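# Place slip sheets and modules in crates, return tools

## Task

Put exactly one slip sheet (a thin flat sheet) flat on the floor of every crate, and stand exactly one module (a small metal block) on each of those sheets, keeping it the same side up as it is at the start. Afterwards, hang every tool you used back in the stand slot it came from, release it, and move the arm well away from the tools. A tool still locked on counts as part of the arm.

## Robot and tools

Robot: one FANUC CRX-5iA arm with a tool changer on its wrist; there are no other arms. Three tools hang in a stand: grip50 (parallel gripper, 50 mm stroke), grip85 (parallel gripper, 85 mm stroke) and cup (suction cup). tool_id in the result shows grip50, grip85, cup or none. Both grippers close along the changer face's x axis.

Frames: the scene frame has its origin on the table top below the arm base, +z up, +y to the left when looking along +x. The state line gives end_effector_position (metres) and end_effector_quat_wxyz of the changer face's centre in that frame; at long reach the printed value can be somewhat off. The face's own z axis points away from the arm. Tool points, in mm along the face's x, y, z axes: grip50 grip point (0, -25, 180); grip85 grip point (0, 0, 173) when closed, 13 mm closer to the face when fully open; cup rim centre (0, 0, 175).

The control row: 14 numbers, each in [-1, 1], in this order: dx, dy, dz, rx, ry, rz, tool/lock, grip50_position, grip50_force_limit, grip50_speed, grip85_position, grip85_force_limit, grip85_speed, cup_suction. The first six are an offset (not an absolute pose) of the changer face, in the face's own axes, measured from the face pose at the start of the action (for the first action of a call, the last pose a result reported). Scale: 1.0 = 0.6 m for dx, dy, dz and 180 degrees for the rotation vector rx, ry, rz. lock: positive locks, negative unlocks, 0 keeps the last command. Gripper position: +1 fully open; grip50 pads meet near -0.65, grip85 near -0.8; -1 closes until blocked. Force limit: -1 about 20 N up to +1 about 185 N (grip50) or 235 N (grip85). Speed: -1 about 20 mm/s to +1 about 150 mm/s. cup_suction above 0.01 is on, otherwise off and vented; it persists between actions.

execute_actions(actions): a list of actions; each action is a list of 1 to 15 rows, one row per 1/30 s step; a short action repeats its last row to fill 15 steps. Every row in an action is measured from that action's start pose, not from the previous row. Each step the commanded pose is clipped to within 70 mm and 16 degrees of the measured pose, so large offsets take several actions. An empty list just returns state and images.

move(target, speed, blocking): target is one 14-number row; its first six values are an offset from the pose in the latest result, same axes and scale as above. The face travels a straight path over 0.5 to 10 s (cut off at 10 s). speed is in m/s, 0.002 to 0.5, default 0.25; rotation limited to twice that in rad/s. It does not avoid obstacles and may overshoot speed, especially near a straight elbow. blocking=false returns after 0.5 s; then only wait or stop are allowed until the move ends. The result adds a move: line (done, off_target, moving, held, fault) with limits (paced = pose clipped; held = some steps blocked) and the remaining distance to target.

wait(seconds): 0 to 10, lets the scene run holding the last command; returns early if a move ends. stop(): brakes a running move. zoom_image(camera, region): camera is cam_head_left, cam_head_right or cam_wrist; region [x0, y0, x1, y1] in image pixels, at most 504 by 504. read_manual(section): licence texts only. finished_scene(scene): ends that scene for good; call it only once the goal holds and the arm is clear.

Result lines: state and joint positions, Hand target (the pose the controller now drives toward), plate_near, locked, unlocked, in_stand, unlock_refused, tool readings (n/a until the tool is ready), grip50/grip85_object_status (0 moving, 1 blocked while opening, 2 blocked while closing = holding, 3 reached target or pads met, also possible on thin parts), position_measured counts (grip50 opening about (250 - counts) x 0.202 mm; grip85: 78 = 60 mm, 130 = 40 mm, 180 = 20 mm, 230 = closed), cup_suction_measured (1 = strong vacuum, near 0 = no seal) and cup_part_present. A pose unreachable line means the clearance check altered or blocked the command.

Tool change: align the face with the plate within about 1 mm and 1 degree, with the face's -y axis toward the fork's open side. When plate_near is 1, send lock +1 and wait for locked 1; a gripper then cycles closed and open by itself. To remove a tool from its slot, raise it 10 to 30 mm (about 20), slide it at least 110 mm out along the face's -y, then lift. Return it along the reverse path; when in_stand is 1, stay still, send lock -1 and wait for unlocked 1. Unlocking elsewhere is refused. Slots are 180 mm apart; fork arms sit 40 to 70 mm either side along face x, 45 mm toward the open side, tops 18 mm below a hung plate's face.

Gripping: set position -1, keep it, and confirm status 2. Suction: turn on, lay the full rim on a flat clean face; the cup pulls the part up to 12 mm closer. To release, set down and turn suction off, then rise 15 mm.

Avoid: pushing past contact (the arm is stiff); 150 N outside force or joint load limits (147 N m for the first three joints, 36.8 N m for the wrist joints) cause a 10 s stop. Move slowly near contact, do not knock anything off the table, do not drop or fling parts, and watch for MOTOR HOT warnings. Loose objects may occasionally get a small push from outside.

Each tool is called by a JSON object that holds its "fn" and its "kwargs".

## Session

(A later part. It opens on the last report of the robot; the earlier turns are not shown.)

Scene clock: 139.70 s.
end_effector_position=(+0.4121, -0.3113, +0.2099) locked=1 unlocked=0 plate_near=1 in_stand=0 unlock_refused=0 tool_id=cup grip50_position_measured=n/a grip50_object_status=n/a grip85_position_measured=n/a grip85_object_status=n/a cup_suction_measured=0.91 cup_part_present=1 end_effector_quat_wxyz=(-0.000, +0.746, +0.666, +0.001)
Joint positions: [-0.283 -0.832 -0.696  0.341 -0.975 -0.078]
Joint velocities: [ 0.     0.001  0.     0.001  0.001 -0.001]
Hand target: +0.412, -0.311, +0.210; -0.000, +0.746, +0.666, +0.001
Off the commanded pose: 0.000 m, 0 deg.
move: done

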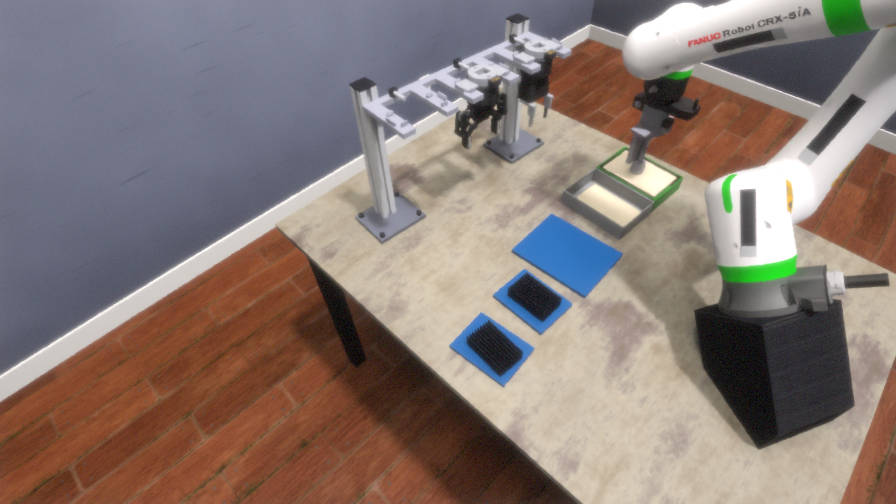

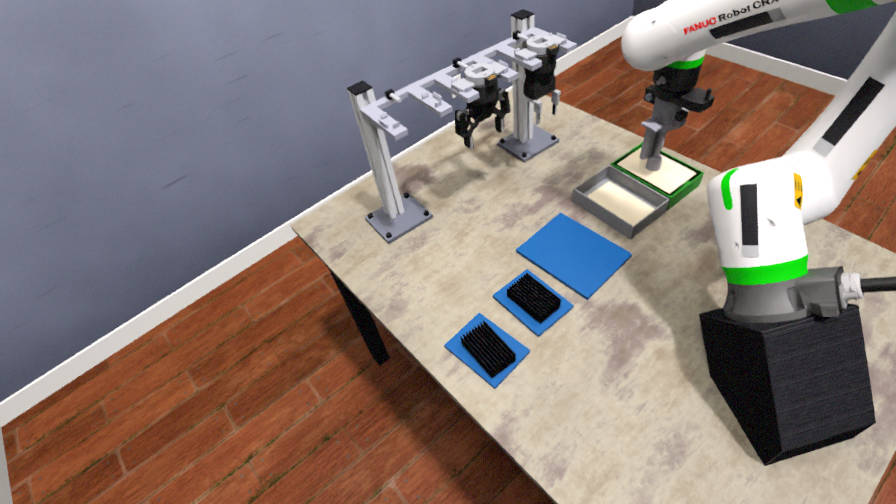

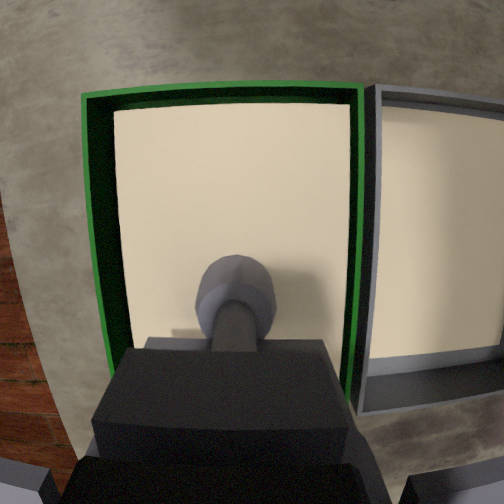

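{"fn": "move", "kwargs": {"target": [-0.007,0,0.005,0,0,0,0,1,0,0,1,0,0,1], "speed": 0.03}}

{"fn": "move", "kwargs": {"target": [0,0,0.053,0,0,0,0,1,0,0,1,0,0,1], "speed": 0.03}}

{"fn": "execute_actions", "kwargs": {"actions": [[[0,0,0,0,0,0,0,1,0,0,1,0,0,0]],[[0,0,-0.015,0,0,0,0,1,0,0,1,0,0,0]]]}}

{"fn": "move", "kwargs": {"target": [0,0,-0.07,0,0,0,0,1,0,0,1,0,0,0], "speed": 0.08}}

{"fn": "move", "kwargs": {"target": [0.55,0.13,0,0,0,-0.011,0,1,0,0,1,0,0,0], "speed": 0.2}}

Scene clock: 146.17 s.
end_effector_position=(+0.4116, -0.3154, +0.2069) locked=1 unlocked=0 plate_near=1 in_stand=0 unlock_refused=0 tool_id=cup grip50_position_measured=n/a grip50_object_status=n/a grip85_position_measured=n/a grip85_object_status=n/a cup_suction_measured=0.91 cup_part_present=1 end_effector_quat_wxyz=(-0.000, +0.746, +0.666, +0.001)
Joint positions: [-0.315 -0.816 -0.686  0.318 -0.958 -0.044]
Joint velocities: [-0.     0.     0.    -0.001  0.     0.   ]
Hand target: +0.412, -0.315, +0.207; -0.000, +0.746, +0.666, +0.001
Off the commanded pose: 0.000 m, 0 deg.
move: done

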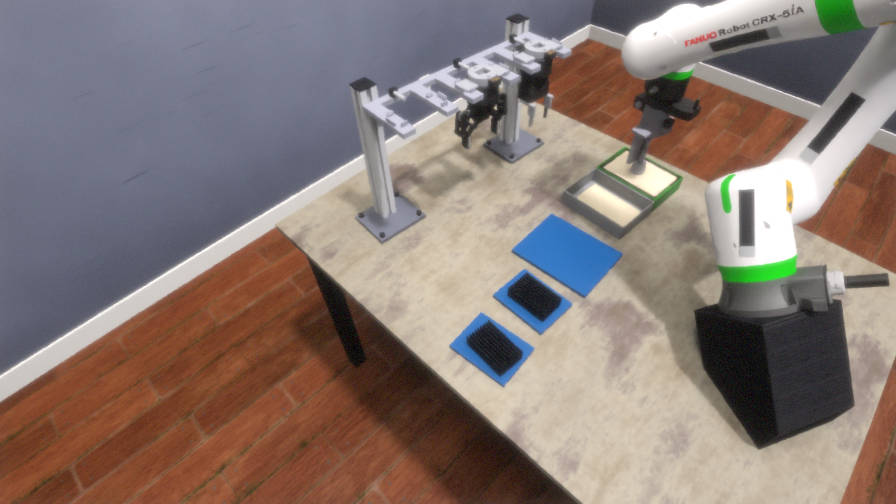

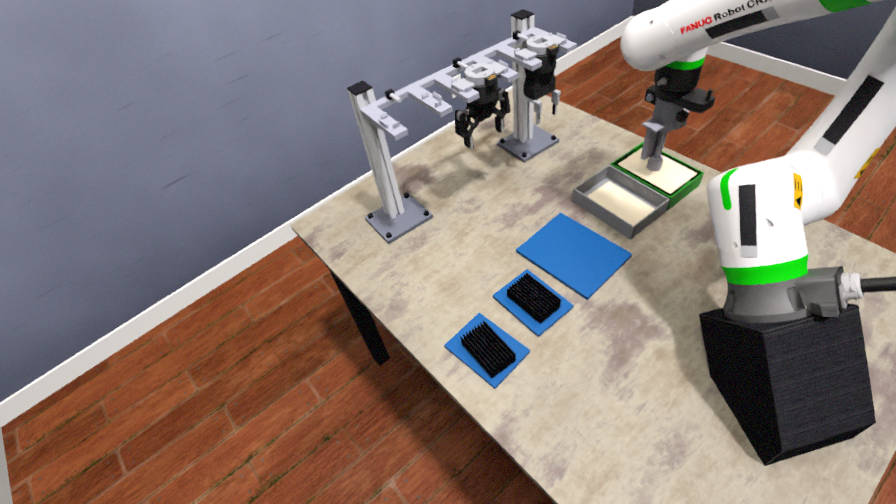

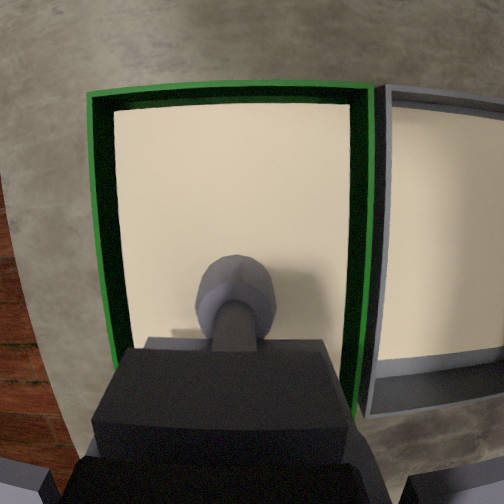

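Scene clock: 147.50 s.
end_effector_position=(+0.4118, -0.3153, +0.1751) locked=1 unlocked=0 plate_near=1 in_stand=0 unlock_refused=0 tool_id=cup grip50_position_measured=n/a grip50_object_status=n/a grip85_position_measured=n/a grip85_object_status=n/a cup_suction_measured=0.91 cup_part_present=1 end_effector_quat_wxyz=(-0.000, +0.746, +0.666, +0.001)
Joint positions: [-0.364 -0.745 -0.71   0.299 -0.853 -0.021]
Joint velocities: [ 0.001  0.    -0.    -0.    -0.001  0.   ]
Hand target: +0.412, -0.315, +0.175; -0.000, +0.746, +0.666, +0.001
Off the commanded pose: 0.000 m, 0 deg.
move: done

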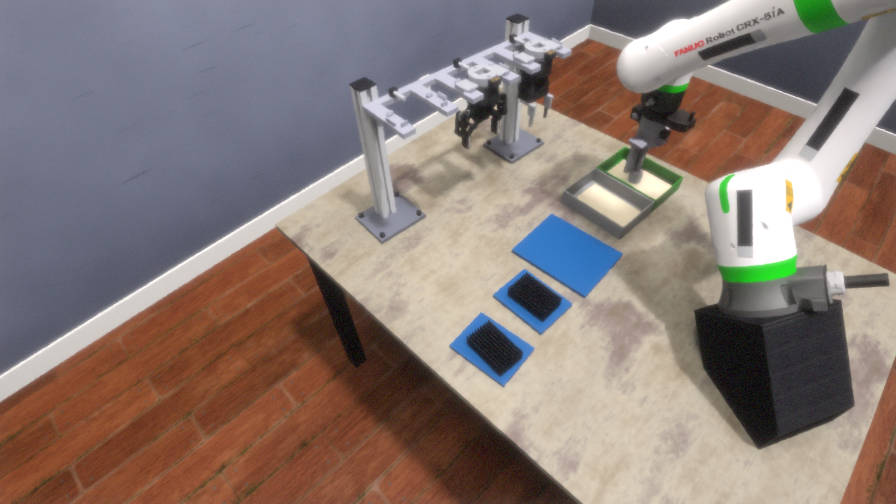

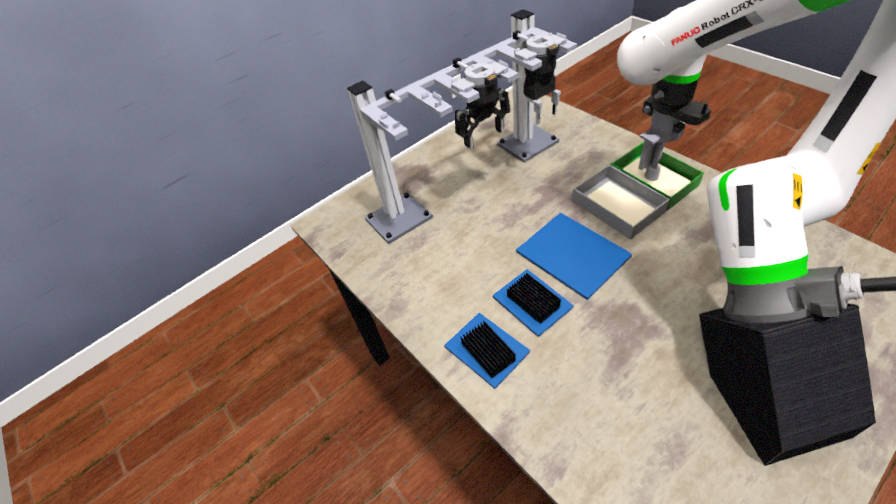

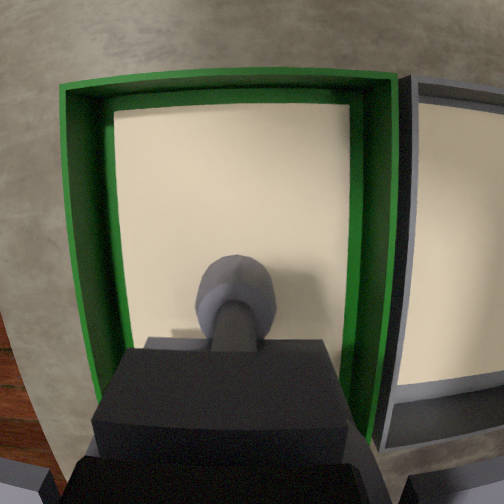

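Scene clock: 148.50 s.
end_effector_position=(+0.4118, -0.3153, +0.1841) locked=1 unlocked=0 plate_near=1 in_stand=0 unlock_refused=0 tool_id=cup grip50_position_measured=n/a grip50_object_status=n/a grip85_position_measured=n/a grip85_object_status=n/a cup_suction_measured=0.01 cup_part_present=0 end_effector_quat_wxyz=(-0.000, +0.746, +0.666, +0.001)
Joint positions: [-0.352 -0.765 -0.704  0.304 -0.883 -0.026]
Joint velocities: [ 0.001 -0.     0.     0.    -0.001  0.001]
Hand target: +0.412, -0.315, +0.184; -0.000, +0.746, +0.666, +0.001
Off the commanded pose: 0.000 m, 0 deg.

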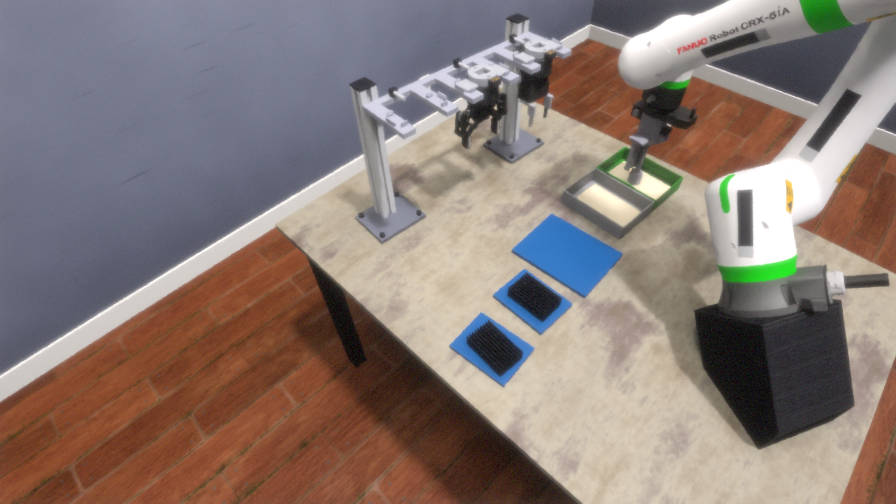

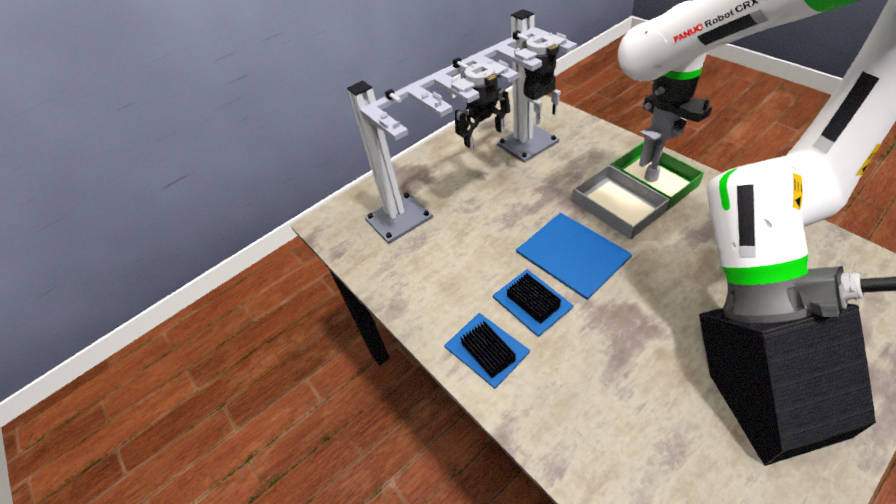

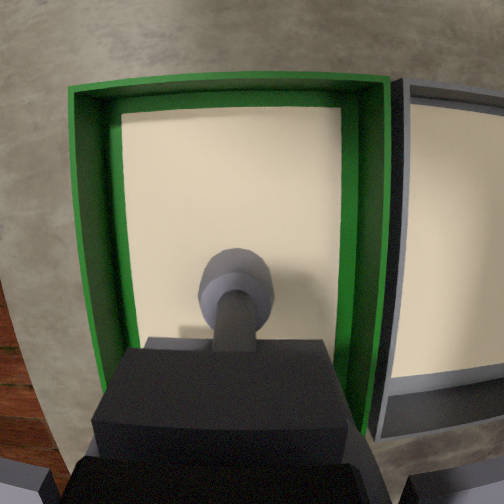

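Scene clock: 149.33 s.
end_effector_position=(+0.4117, -0.3156, +0.2262) locked=1 unlocked=0 plate_near=1 in_stand=0 unlock_refused=0 tool_id=cup grip50_position_measured=n/a grip50_object_status=n/a grip85_position_measured=n/a grip85_object_status=n/a cup_suction_measured=0.01 cup_part_present=0 end_effector_quat_wxyz=(-0.000, +0.746, +0.666, +0.001)
Joint positions: [-0.277 -0.856 -0.67   0.336 -1.023 -0.066]
Joint velocities: [ 0.     0.    -0.001  0.001 -0.002 -0.   ]
Hand target: +0.412, -0.316, +0.226; -0.000, +0.746, +0.666, +0.001
Off the commanded pose: 0.000 m, 0 deg.
move: done

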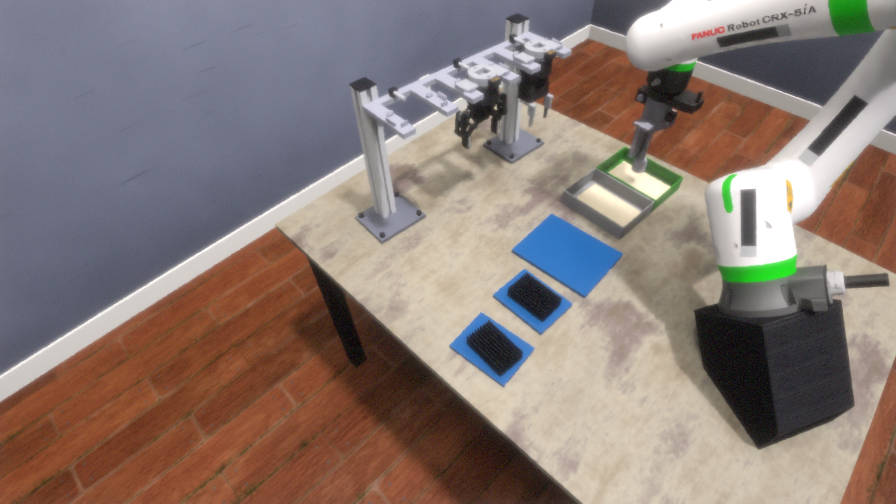

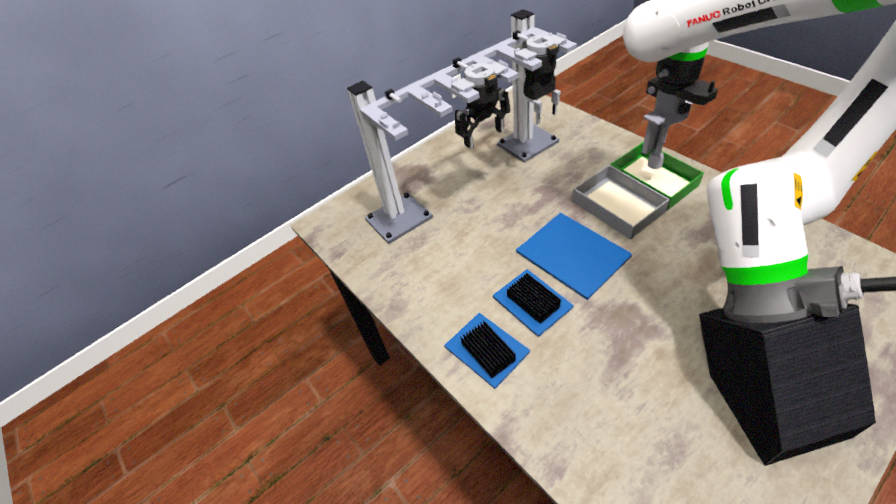

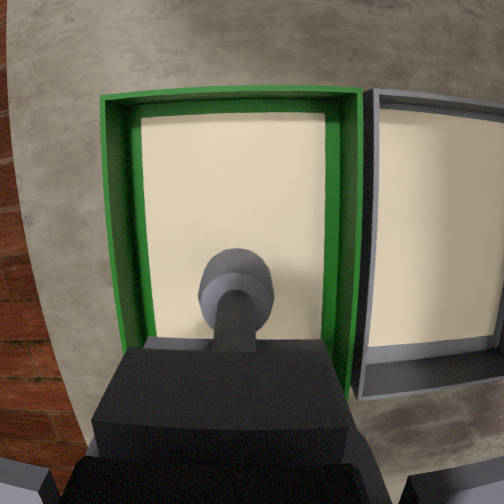

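Scene clock: 151.47 s.
end_effector_position=(+0.5264, +0.0032, +0.2271) locked=1 unlocked=0 plate_near=1 in_stand=0 unlock_refused=0 tool_id=cup grip50_position_measured=n/a grip50_object_status=n/a grip85_position_measured=n/a grip85_object_status=n/a cup_suction_measured=0.01 cup_part_present=0 end_effector_quat_wxyz=(+0.000, +0.735, +0.678, +0.002)
Joint positions: [ 0.829 -0.433 -0.704  0.829 -1.337 -1.292]
Joint velocities: [-0.001  0.     0.001  0.     0.002  0.   ]
Hand target: +0.526, +0.003, +0.227; +0.000, +0.735, +0.678, +0.002
Off the commanded pose: 0.000 m, 0 deg.
move: done

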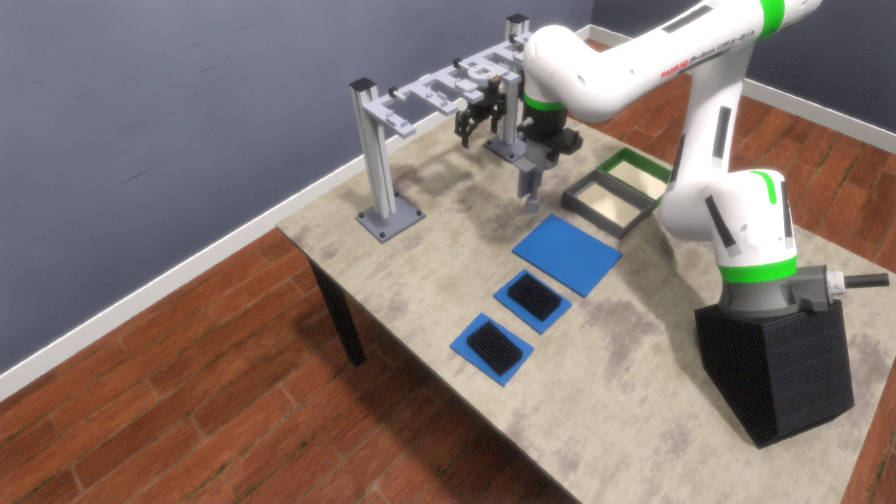

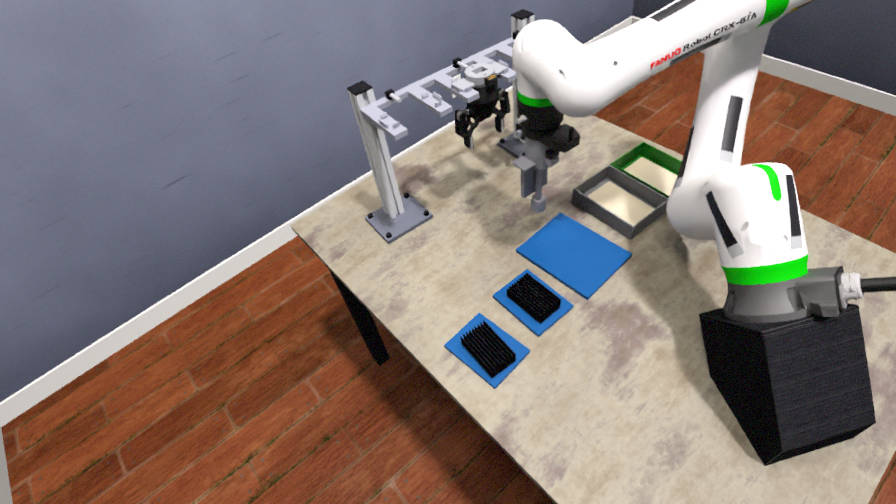

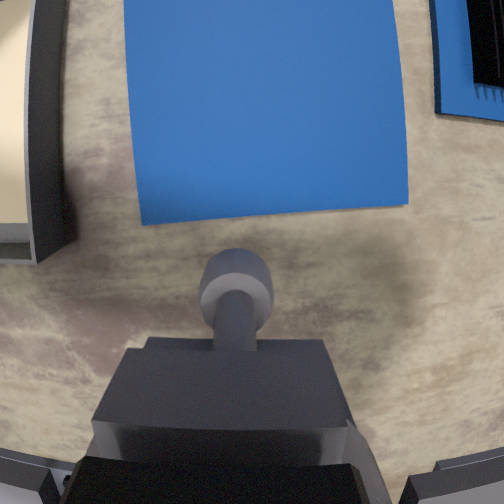

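{"fn": "move", "kwargs": {"target": [0.3397,0.0505,-0.2595,0.0013,-0.0014,-0.001,0,1,0,0,1,0,0,0]}}

Scene clock: 155.00 s.
end_effector_position=(+0.5722, +0.2033, +0.3836) locked=1 unlocked=0 plate_near=1 in_stand=0 unlock_refused=0 tool_id=cup grip50_position_measured=n/a grip50_object_status=n/a grip85_position_measured=n/a grip85_object_status=n/a cup_suction_measured=0.01 cup_part_present=0 end_effector_quat_wxyz=(-0.000, +0.734, +0.679, -0.001)
Joint positions: [ 1.202  0.033 -0.156  0.753 -1.659 -1.486]
Joint velocities: [-0.001 -0.     0.001 -0.     0.    -0.   ]
Hand target: +0.572, +0.203, +0.384; -0.000, +0.734, +0.679, -0.001
Off the commanded pose: 0.001 m, 0 deg.
move: done

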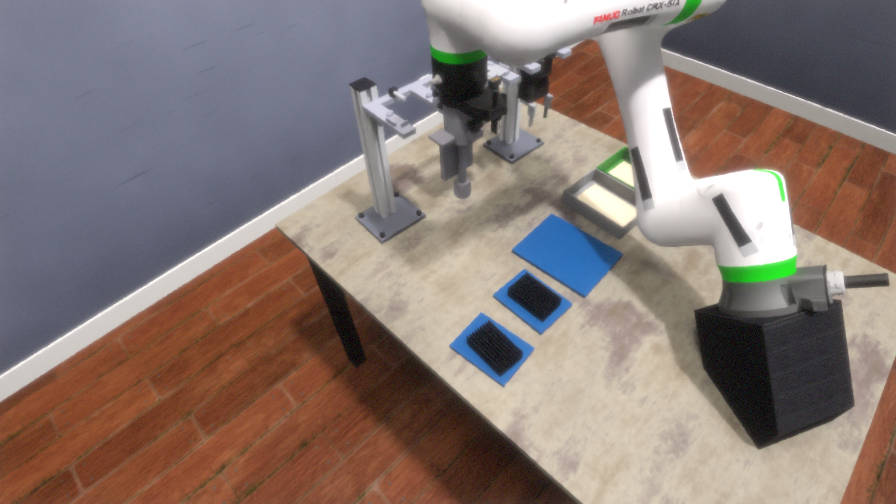

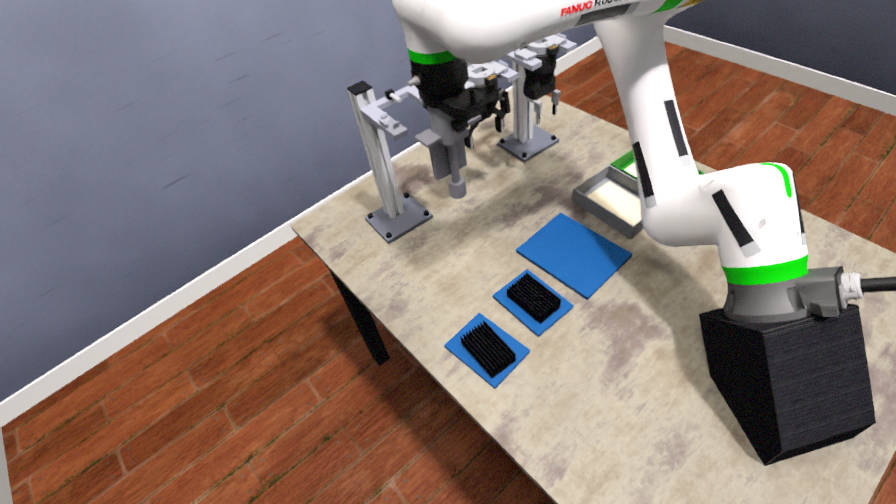

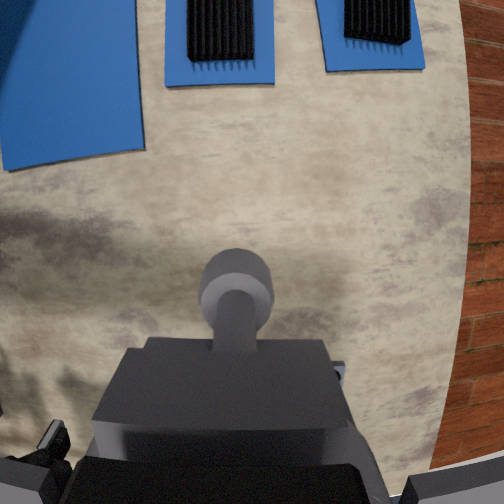

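{"fn": "move", "kwargs": {"target": [0.0011,0.218,0.0013,0,0,0,0,1,0,0,1,0,0,0], "speed": 0.1}}

{"fn": "move", "kwargs": {"target": [0,0,0.0325,0,0,0,0,1,0,0,1,0,0,0], "speed": 0.02}}

{"fn": "execute_actions", "kwargs": {"actions": [[[0,0,0,0,0,0,-1,1,0,0,1,0,0,0]],[[0,0,0,0,0,0,-1,1,0,0,1,0,0,0]],[[0,0,0,0,0,0,-1,1,0,0,1,0,0,0]]]}}

Scene clock: 160.07 s.
end_effector_position=(+0.7024, +0.1941, +0.3826) locked=1 unlocked=0 plate_near=1 in_stand=0 unlock_refused=0 tool_id=cup grip50_position_measured=n/a grip50_object_status=n/a grip85_position_measured=n/a grip85_object_status=n/a cup_suction_measured=0.01 cup_part_present=0 end_effector_quat_wxyz=(-0.000, +0.734, +0.679, -0.002)
Joint positions: [ 1.001  0.197  0.209  0.797 -1.662 -1.202]
Joint velocities: [ 0.001  0.     0.001 -0.003  0.     0.   ]
Hand target: +0.702, +0.194, +0.383; -0.000, +0.734, +0.679, -0.002
Off the commanded pose: 0.000 m, 0 deg.
move: done

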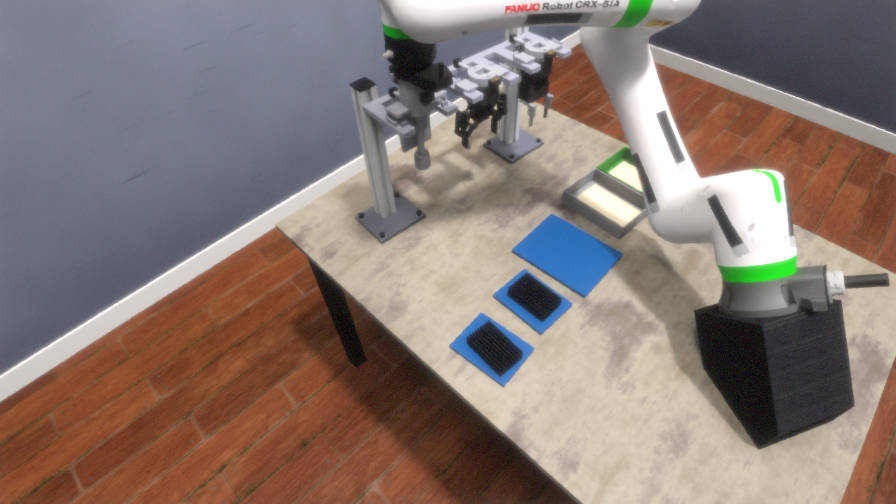

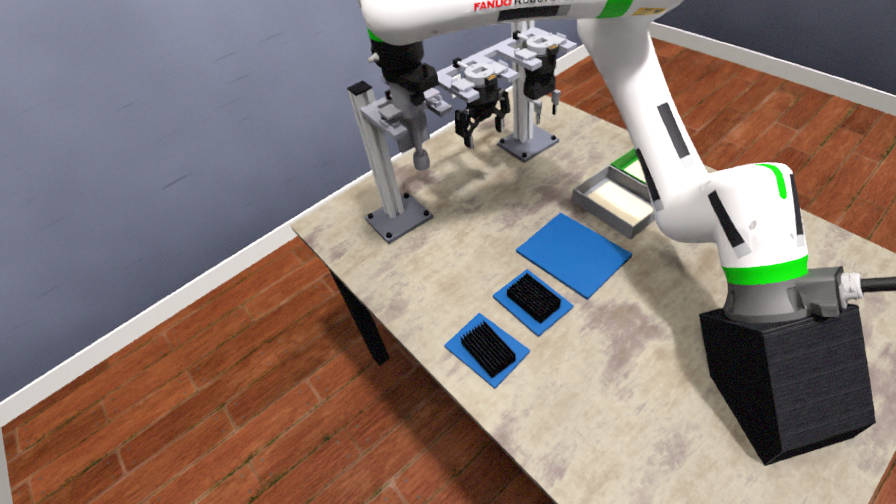

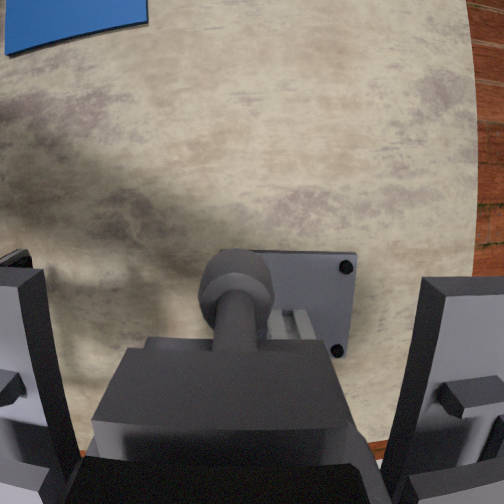

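Scene clock: 161.27 s.
end_effector_position=(+0.7024, +0.1941, +0.3633) locked=1 unlocked=0 plate_near=1 in_stand=1 unlock_refused=0 tool_id=cup grip50_position_measured=n/a grip50_object_status=n/a grip85_position_measured=n/a grip85_object_status=n/a cup_suction_measured=0.01 cup_part_present=0 end_effector_quat_wxyz=(-0.000, +0.734, +0.679, -0.001)
Joint positions: [ 0.974  0.193  0.173  0.797 -1.62  -1.206]
Joint velocities: [ 0.    -0.    -0.001  0.     0.     0.001]
Hand target: +0.702, +0.194, +0.363; -0.000, +0.734, +0.679, -0.001
Off the commanded pose: 0.000 m, 0 deg.
move: done

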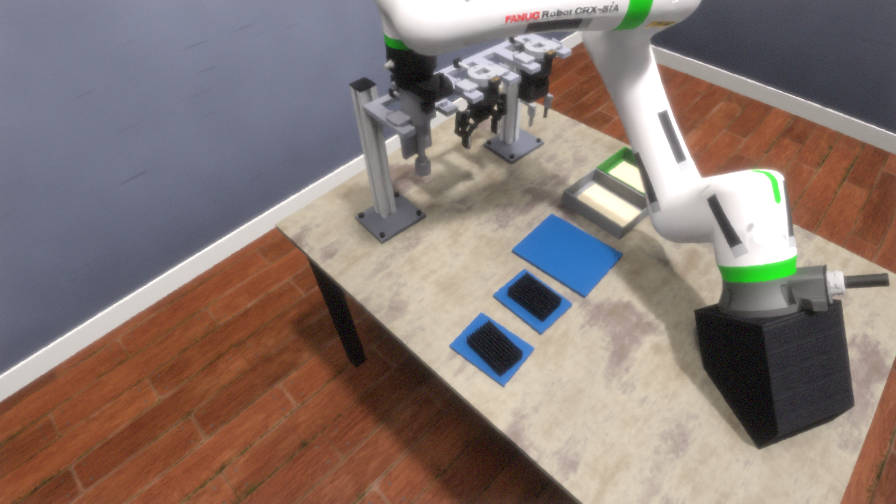

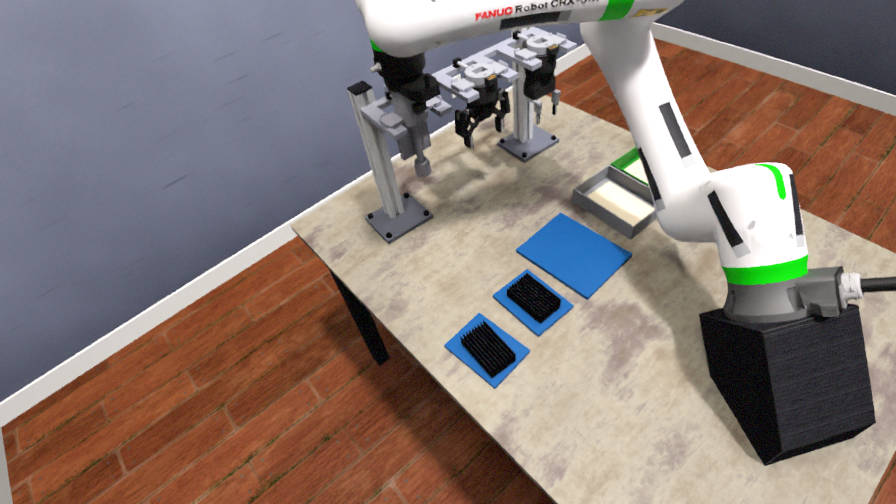

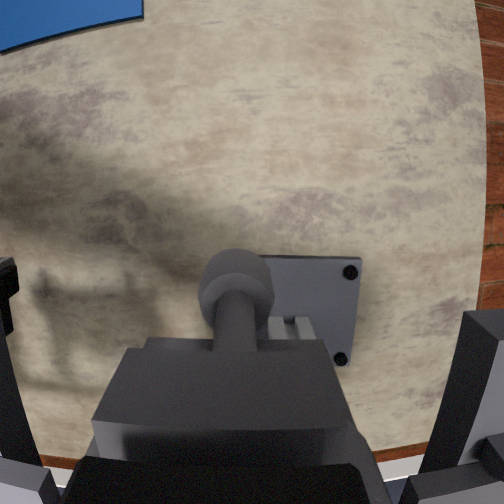

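Scene clock: 162.77 s.
end_effector_position=(+0.7024, +0.1941, +0.3633) locked=0 unlocked=1 plate_near=1 in_stand=1 unlock_refused=0 tool_id=none grip50_position_measured=n/a grip50_object_status=n/a grip85_position_measured=n/a grip85_object_status=n/a cup_suction_measured=n/a cup_part_present=n/a end_effector_quat_wxyz=(-0.000, +0.734, +0.679, -0.001)
Joint positions: [ 0.974  0.193  0.172  0.797 -1.62  -1.206]
Joint velocities: [-0.001 -0.    -0.    -0.001 -0.001  0.   ]
Hand target: +0.702, +0.194, +0.363; -0.000, +0.734, +0.679, -0.001
Off the commanded pose: 0.000 m, 0 deg.

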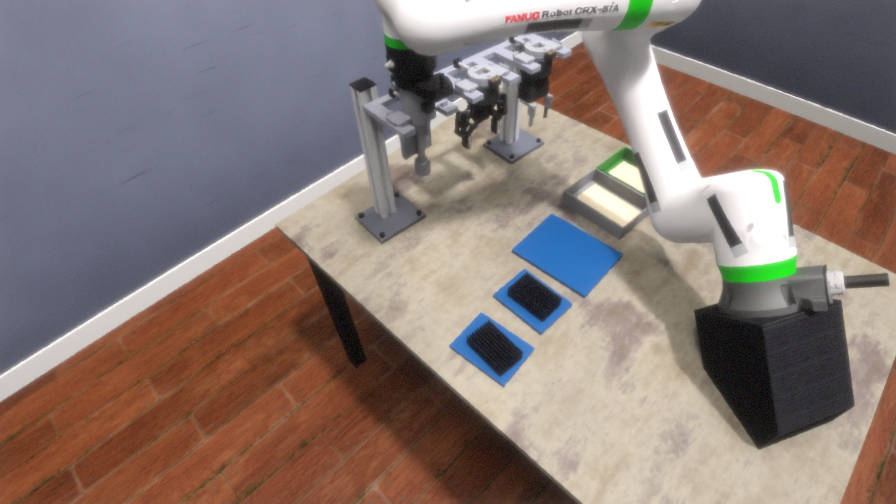

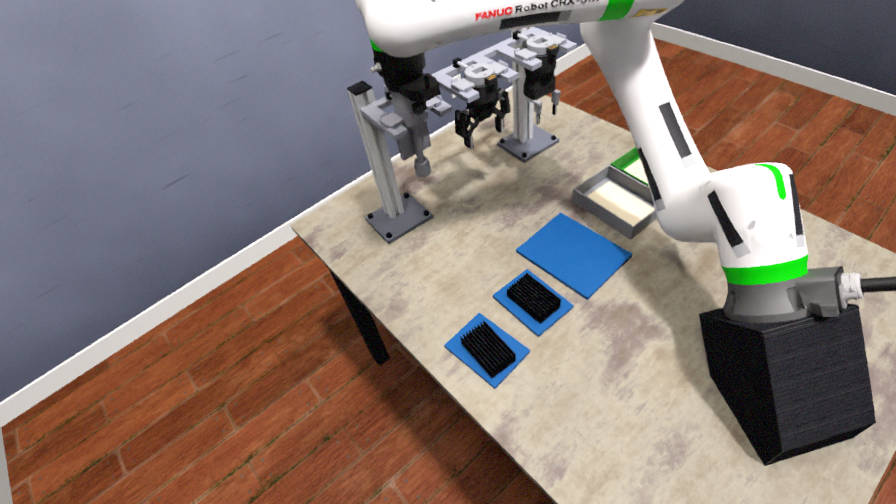

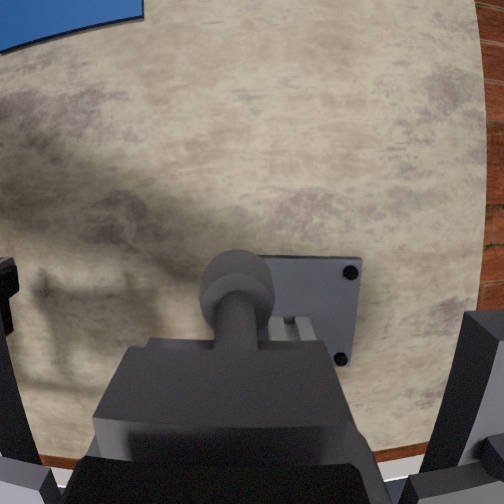

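{"fn": "move", "kwargs": {"target": [0,0,-0.06,0,0,0,0,1,0,0,1,0,0,0], "speed": 0.1}}

{"fn": "move", "kwargs": {"target": [-0.3005,-0.0015,0,0,0,0,0,1,0,0,1,0,0,0]}}

{"fn": "move", "kwargs": {"target": [0,0,0.0425,0,0,0,0,1,0,0,1,0,0,0], "speed": 0.04}}

Scene clock: 166.40 s.
end_effector_position=(+0.7025, +0.1940, +0.3992) locked=0 unlocked=1 plate_near=0 in_stand=0 unlock_refused=0 tool_id=none grip50_position_measured=n/a grip50_object_status=n/a grip85_position_measured=n/a grip85_object_status=n/a cup_suction_measured=n/a cup_part_present=n/a end_effector_quat_wxyz=(-0.000, +0.734, +0.679, -0.001)
Joint positions: [ 1.024  0.203  0.243  0.798 -1.698 -1.198]
Joint velocities: [-0.001 -0.     0.    -0.    -0.001 -0.   ]
Hand target: +0.702, +0.194, +0.399; -0.000, +0.734, +0.679, -0.001
Off the commanded pose: 0.000 m, 0 deg.
move: done

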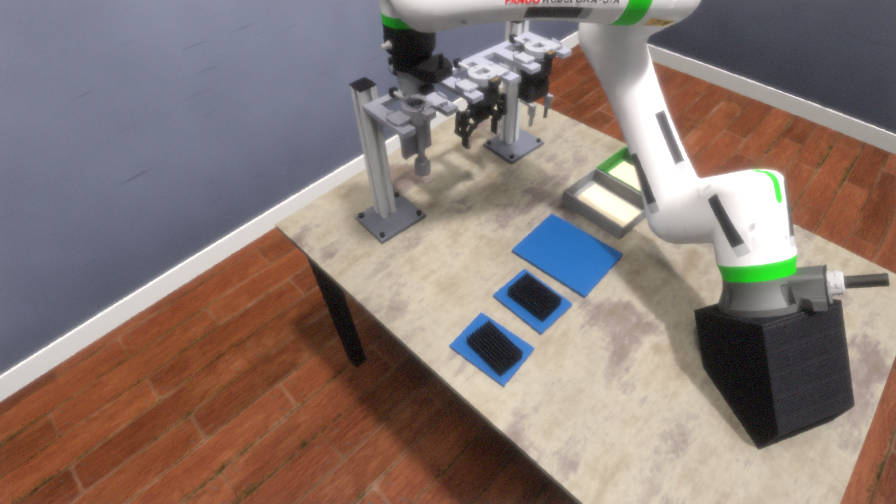

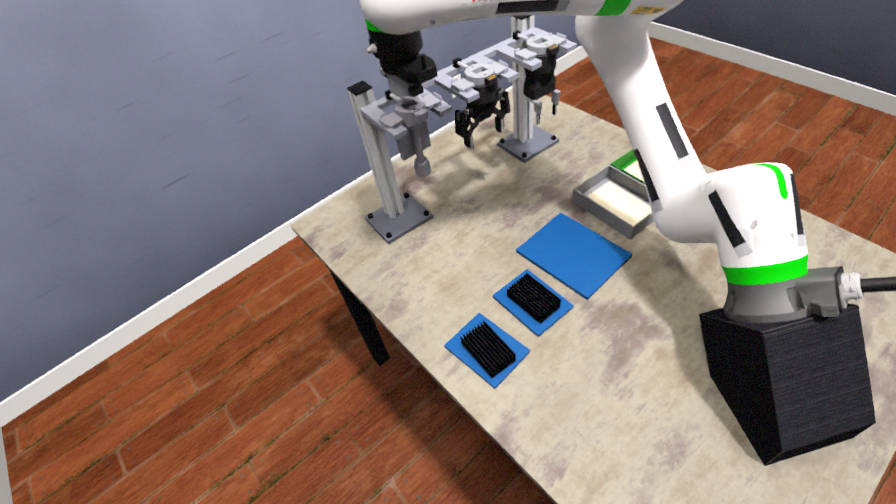

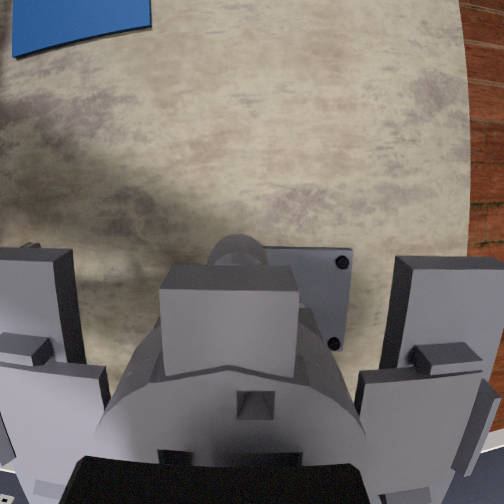

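Scene clock: 167.53 s.
end_effector_position=(+0.6880, +0.0143, +0.3991) locked=0 unlocked=1 plate_near=0 in_stand=0 unlock_refused=0 tool_id=none grip50_position_measured=n/a grip50_object_status=n/a grip85_position_measured=n/a grip85_object_status=n/a cup_suction_measured=n/a cup_part_present=n/a end_effector_quat_wxyz=(-0.000, +0.734, +0.679, -0.002)
Joint positions: [ 0.932 -0.148  0.011  0.809 -1.714 -1.047]
Joint velocities: [ 0.002  0.    -0.    -0.     0.001  0.001]
Hand target: +0.688, +0.014, +0.399; -0.000, +0.734, +0.679, -0.002
Off the commanded pose: 0.001 m, 0 deg.
move: done

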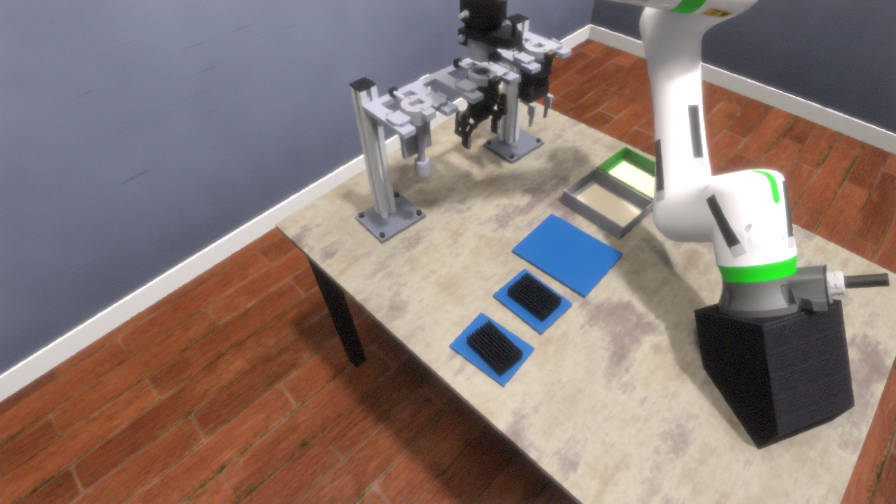

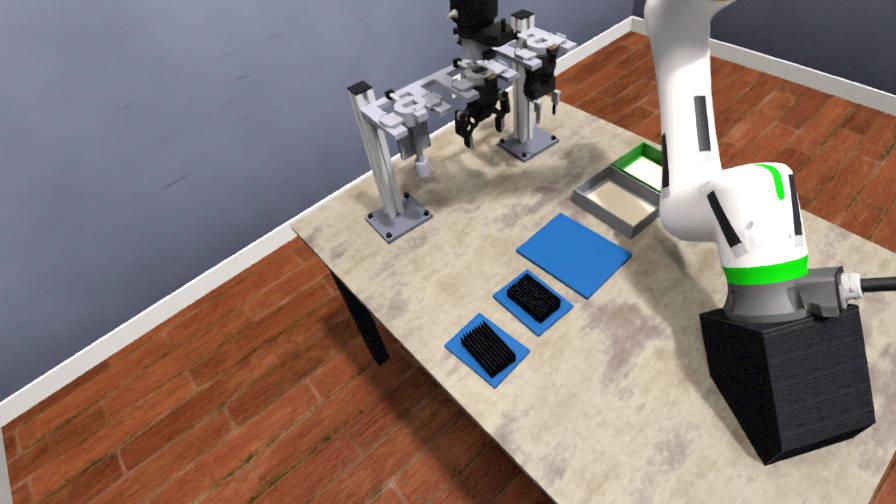

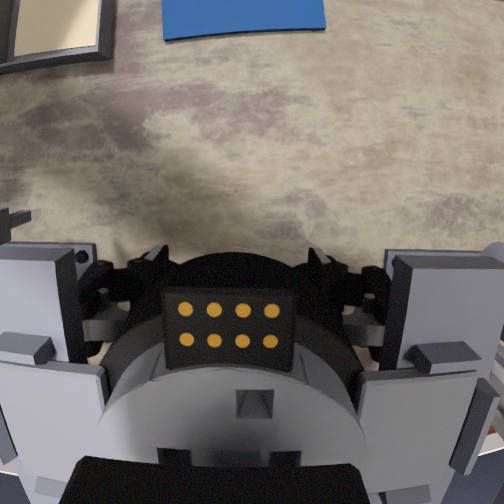

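Scene clock: 168.43 s.
end_effector_position=(+0.6879, +0.0143, +0.3736) locked=0 unlocked=1 plate_near=0 in_stand=0 unlock_refused=0 tool_id=none grip50_position_measured=n/a grip50_object_status=n/a grip85_position_measured=n/a grip85_object_status=n/a cup_suction_measured=n/a cup_part_present=n/a end_effector_quat_wxyz=(-0.000, +0.734, +0.679, -0.002)
Joint positions: [ 0.882 -0.153 -0.035  0.803 -1.65  -1.042]
Joint velocities: [-0.001  0.    -0.    -0.001  0.001  0.   ]
Hand target: +0.688, +0.014, +0.374; -0.000, +0.734, +0.679, -0.002
Off the commanded pose: 0.000 m, 0 deg.
move: done

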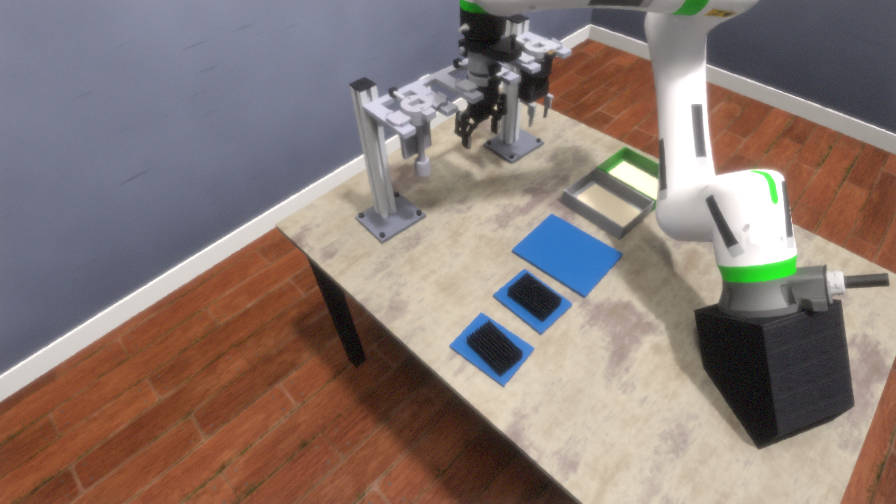

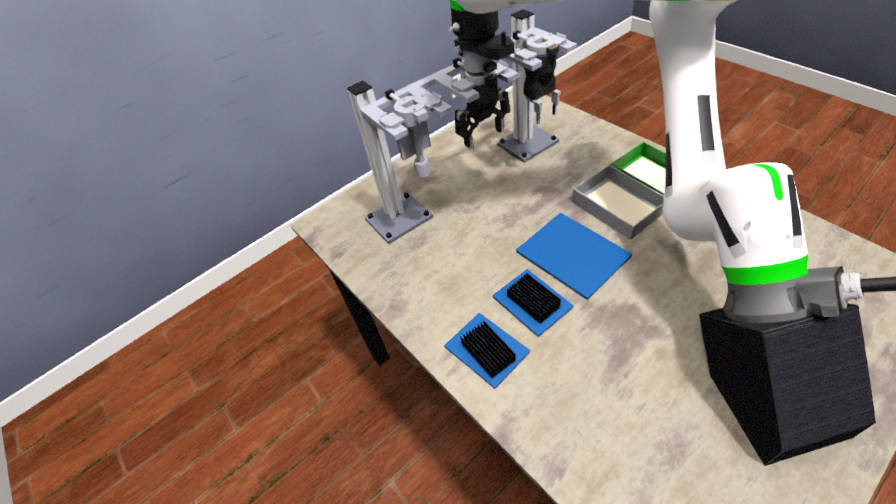

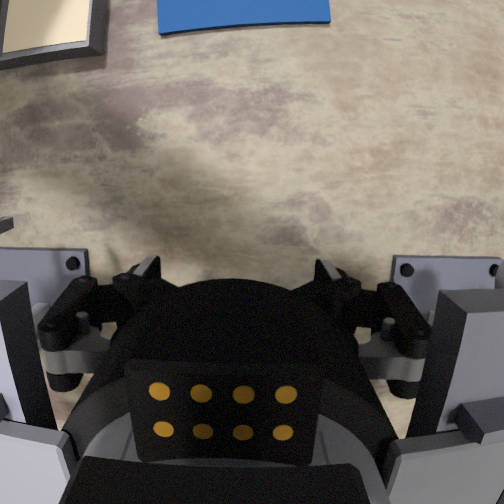

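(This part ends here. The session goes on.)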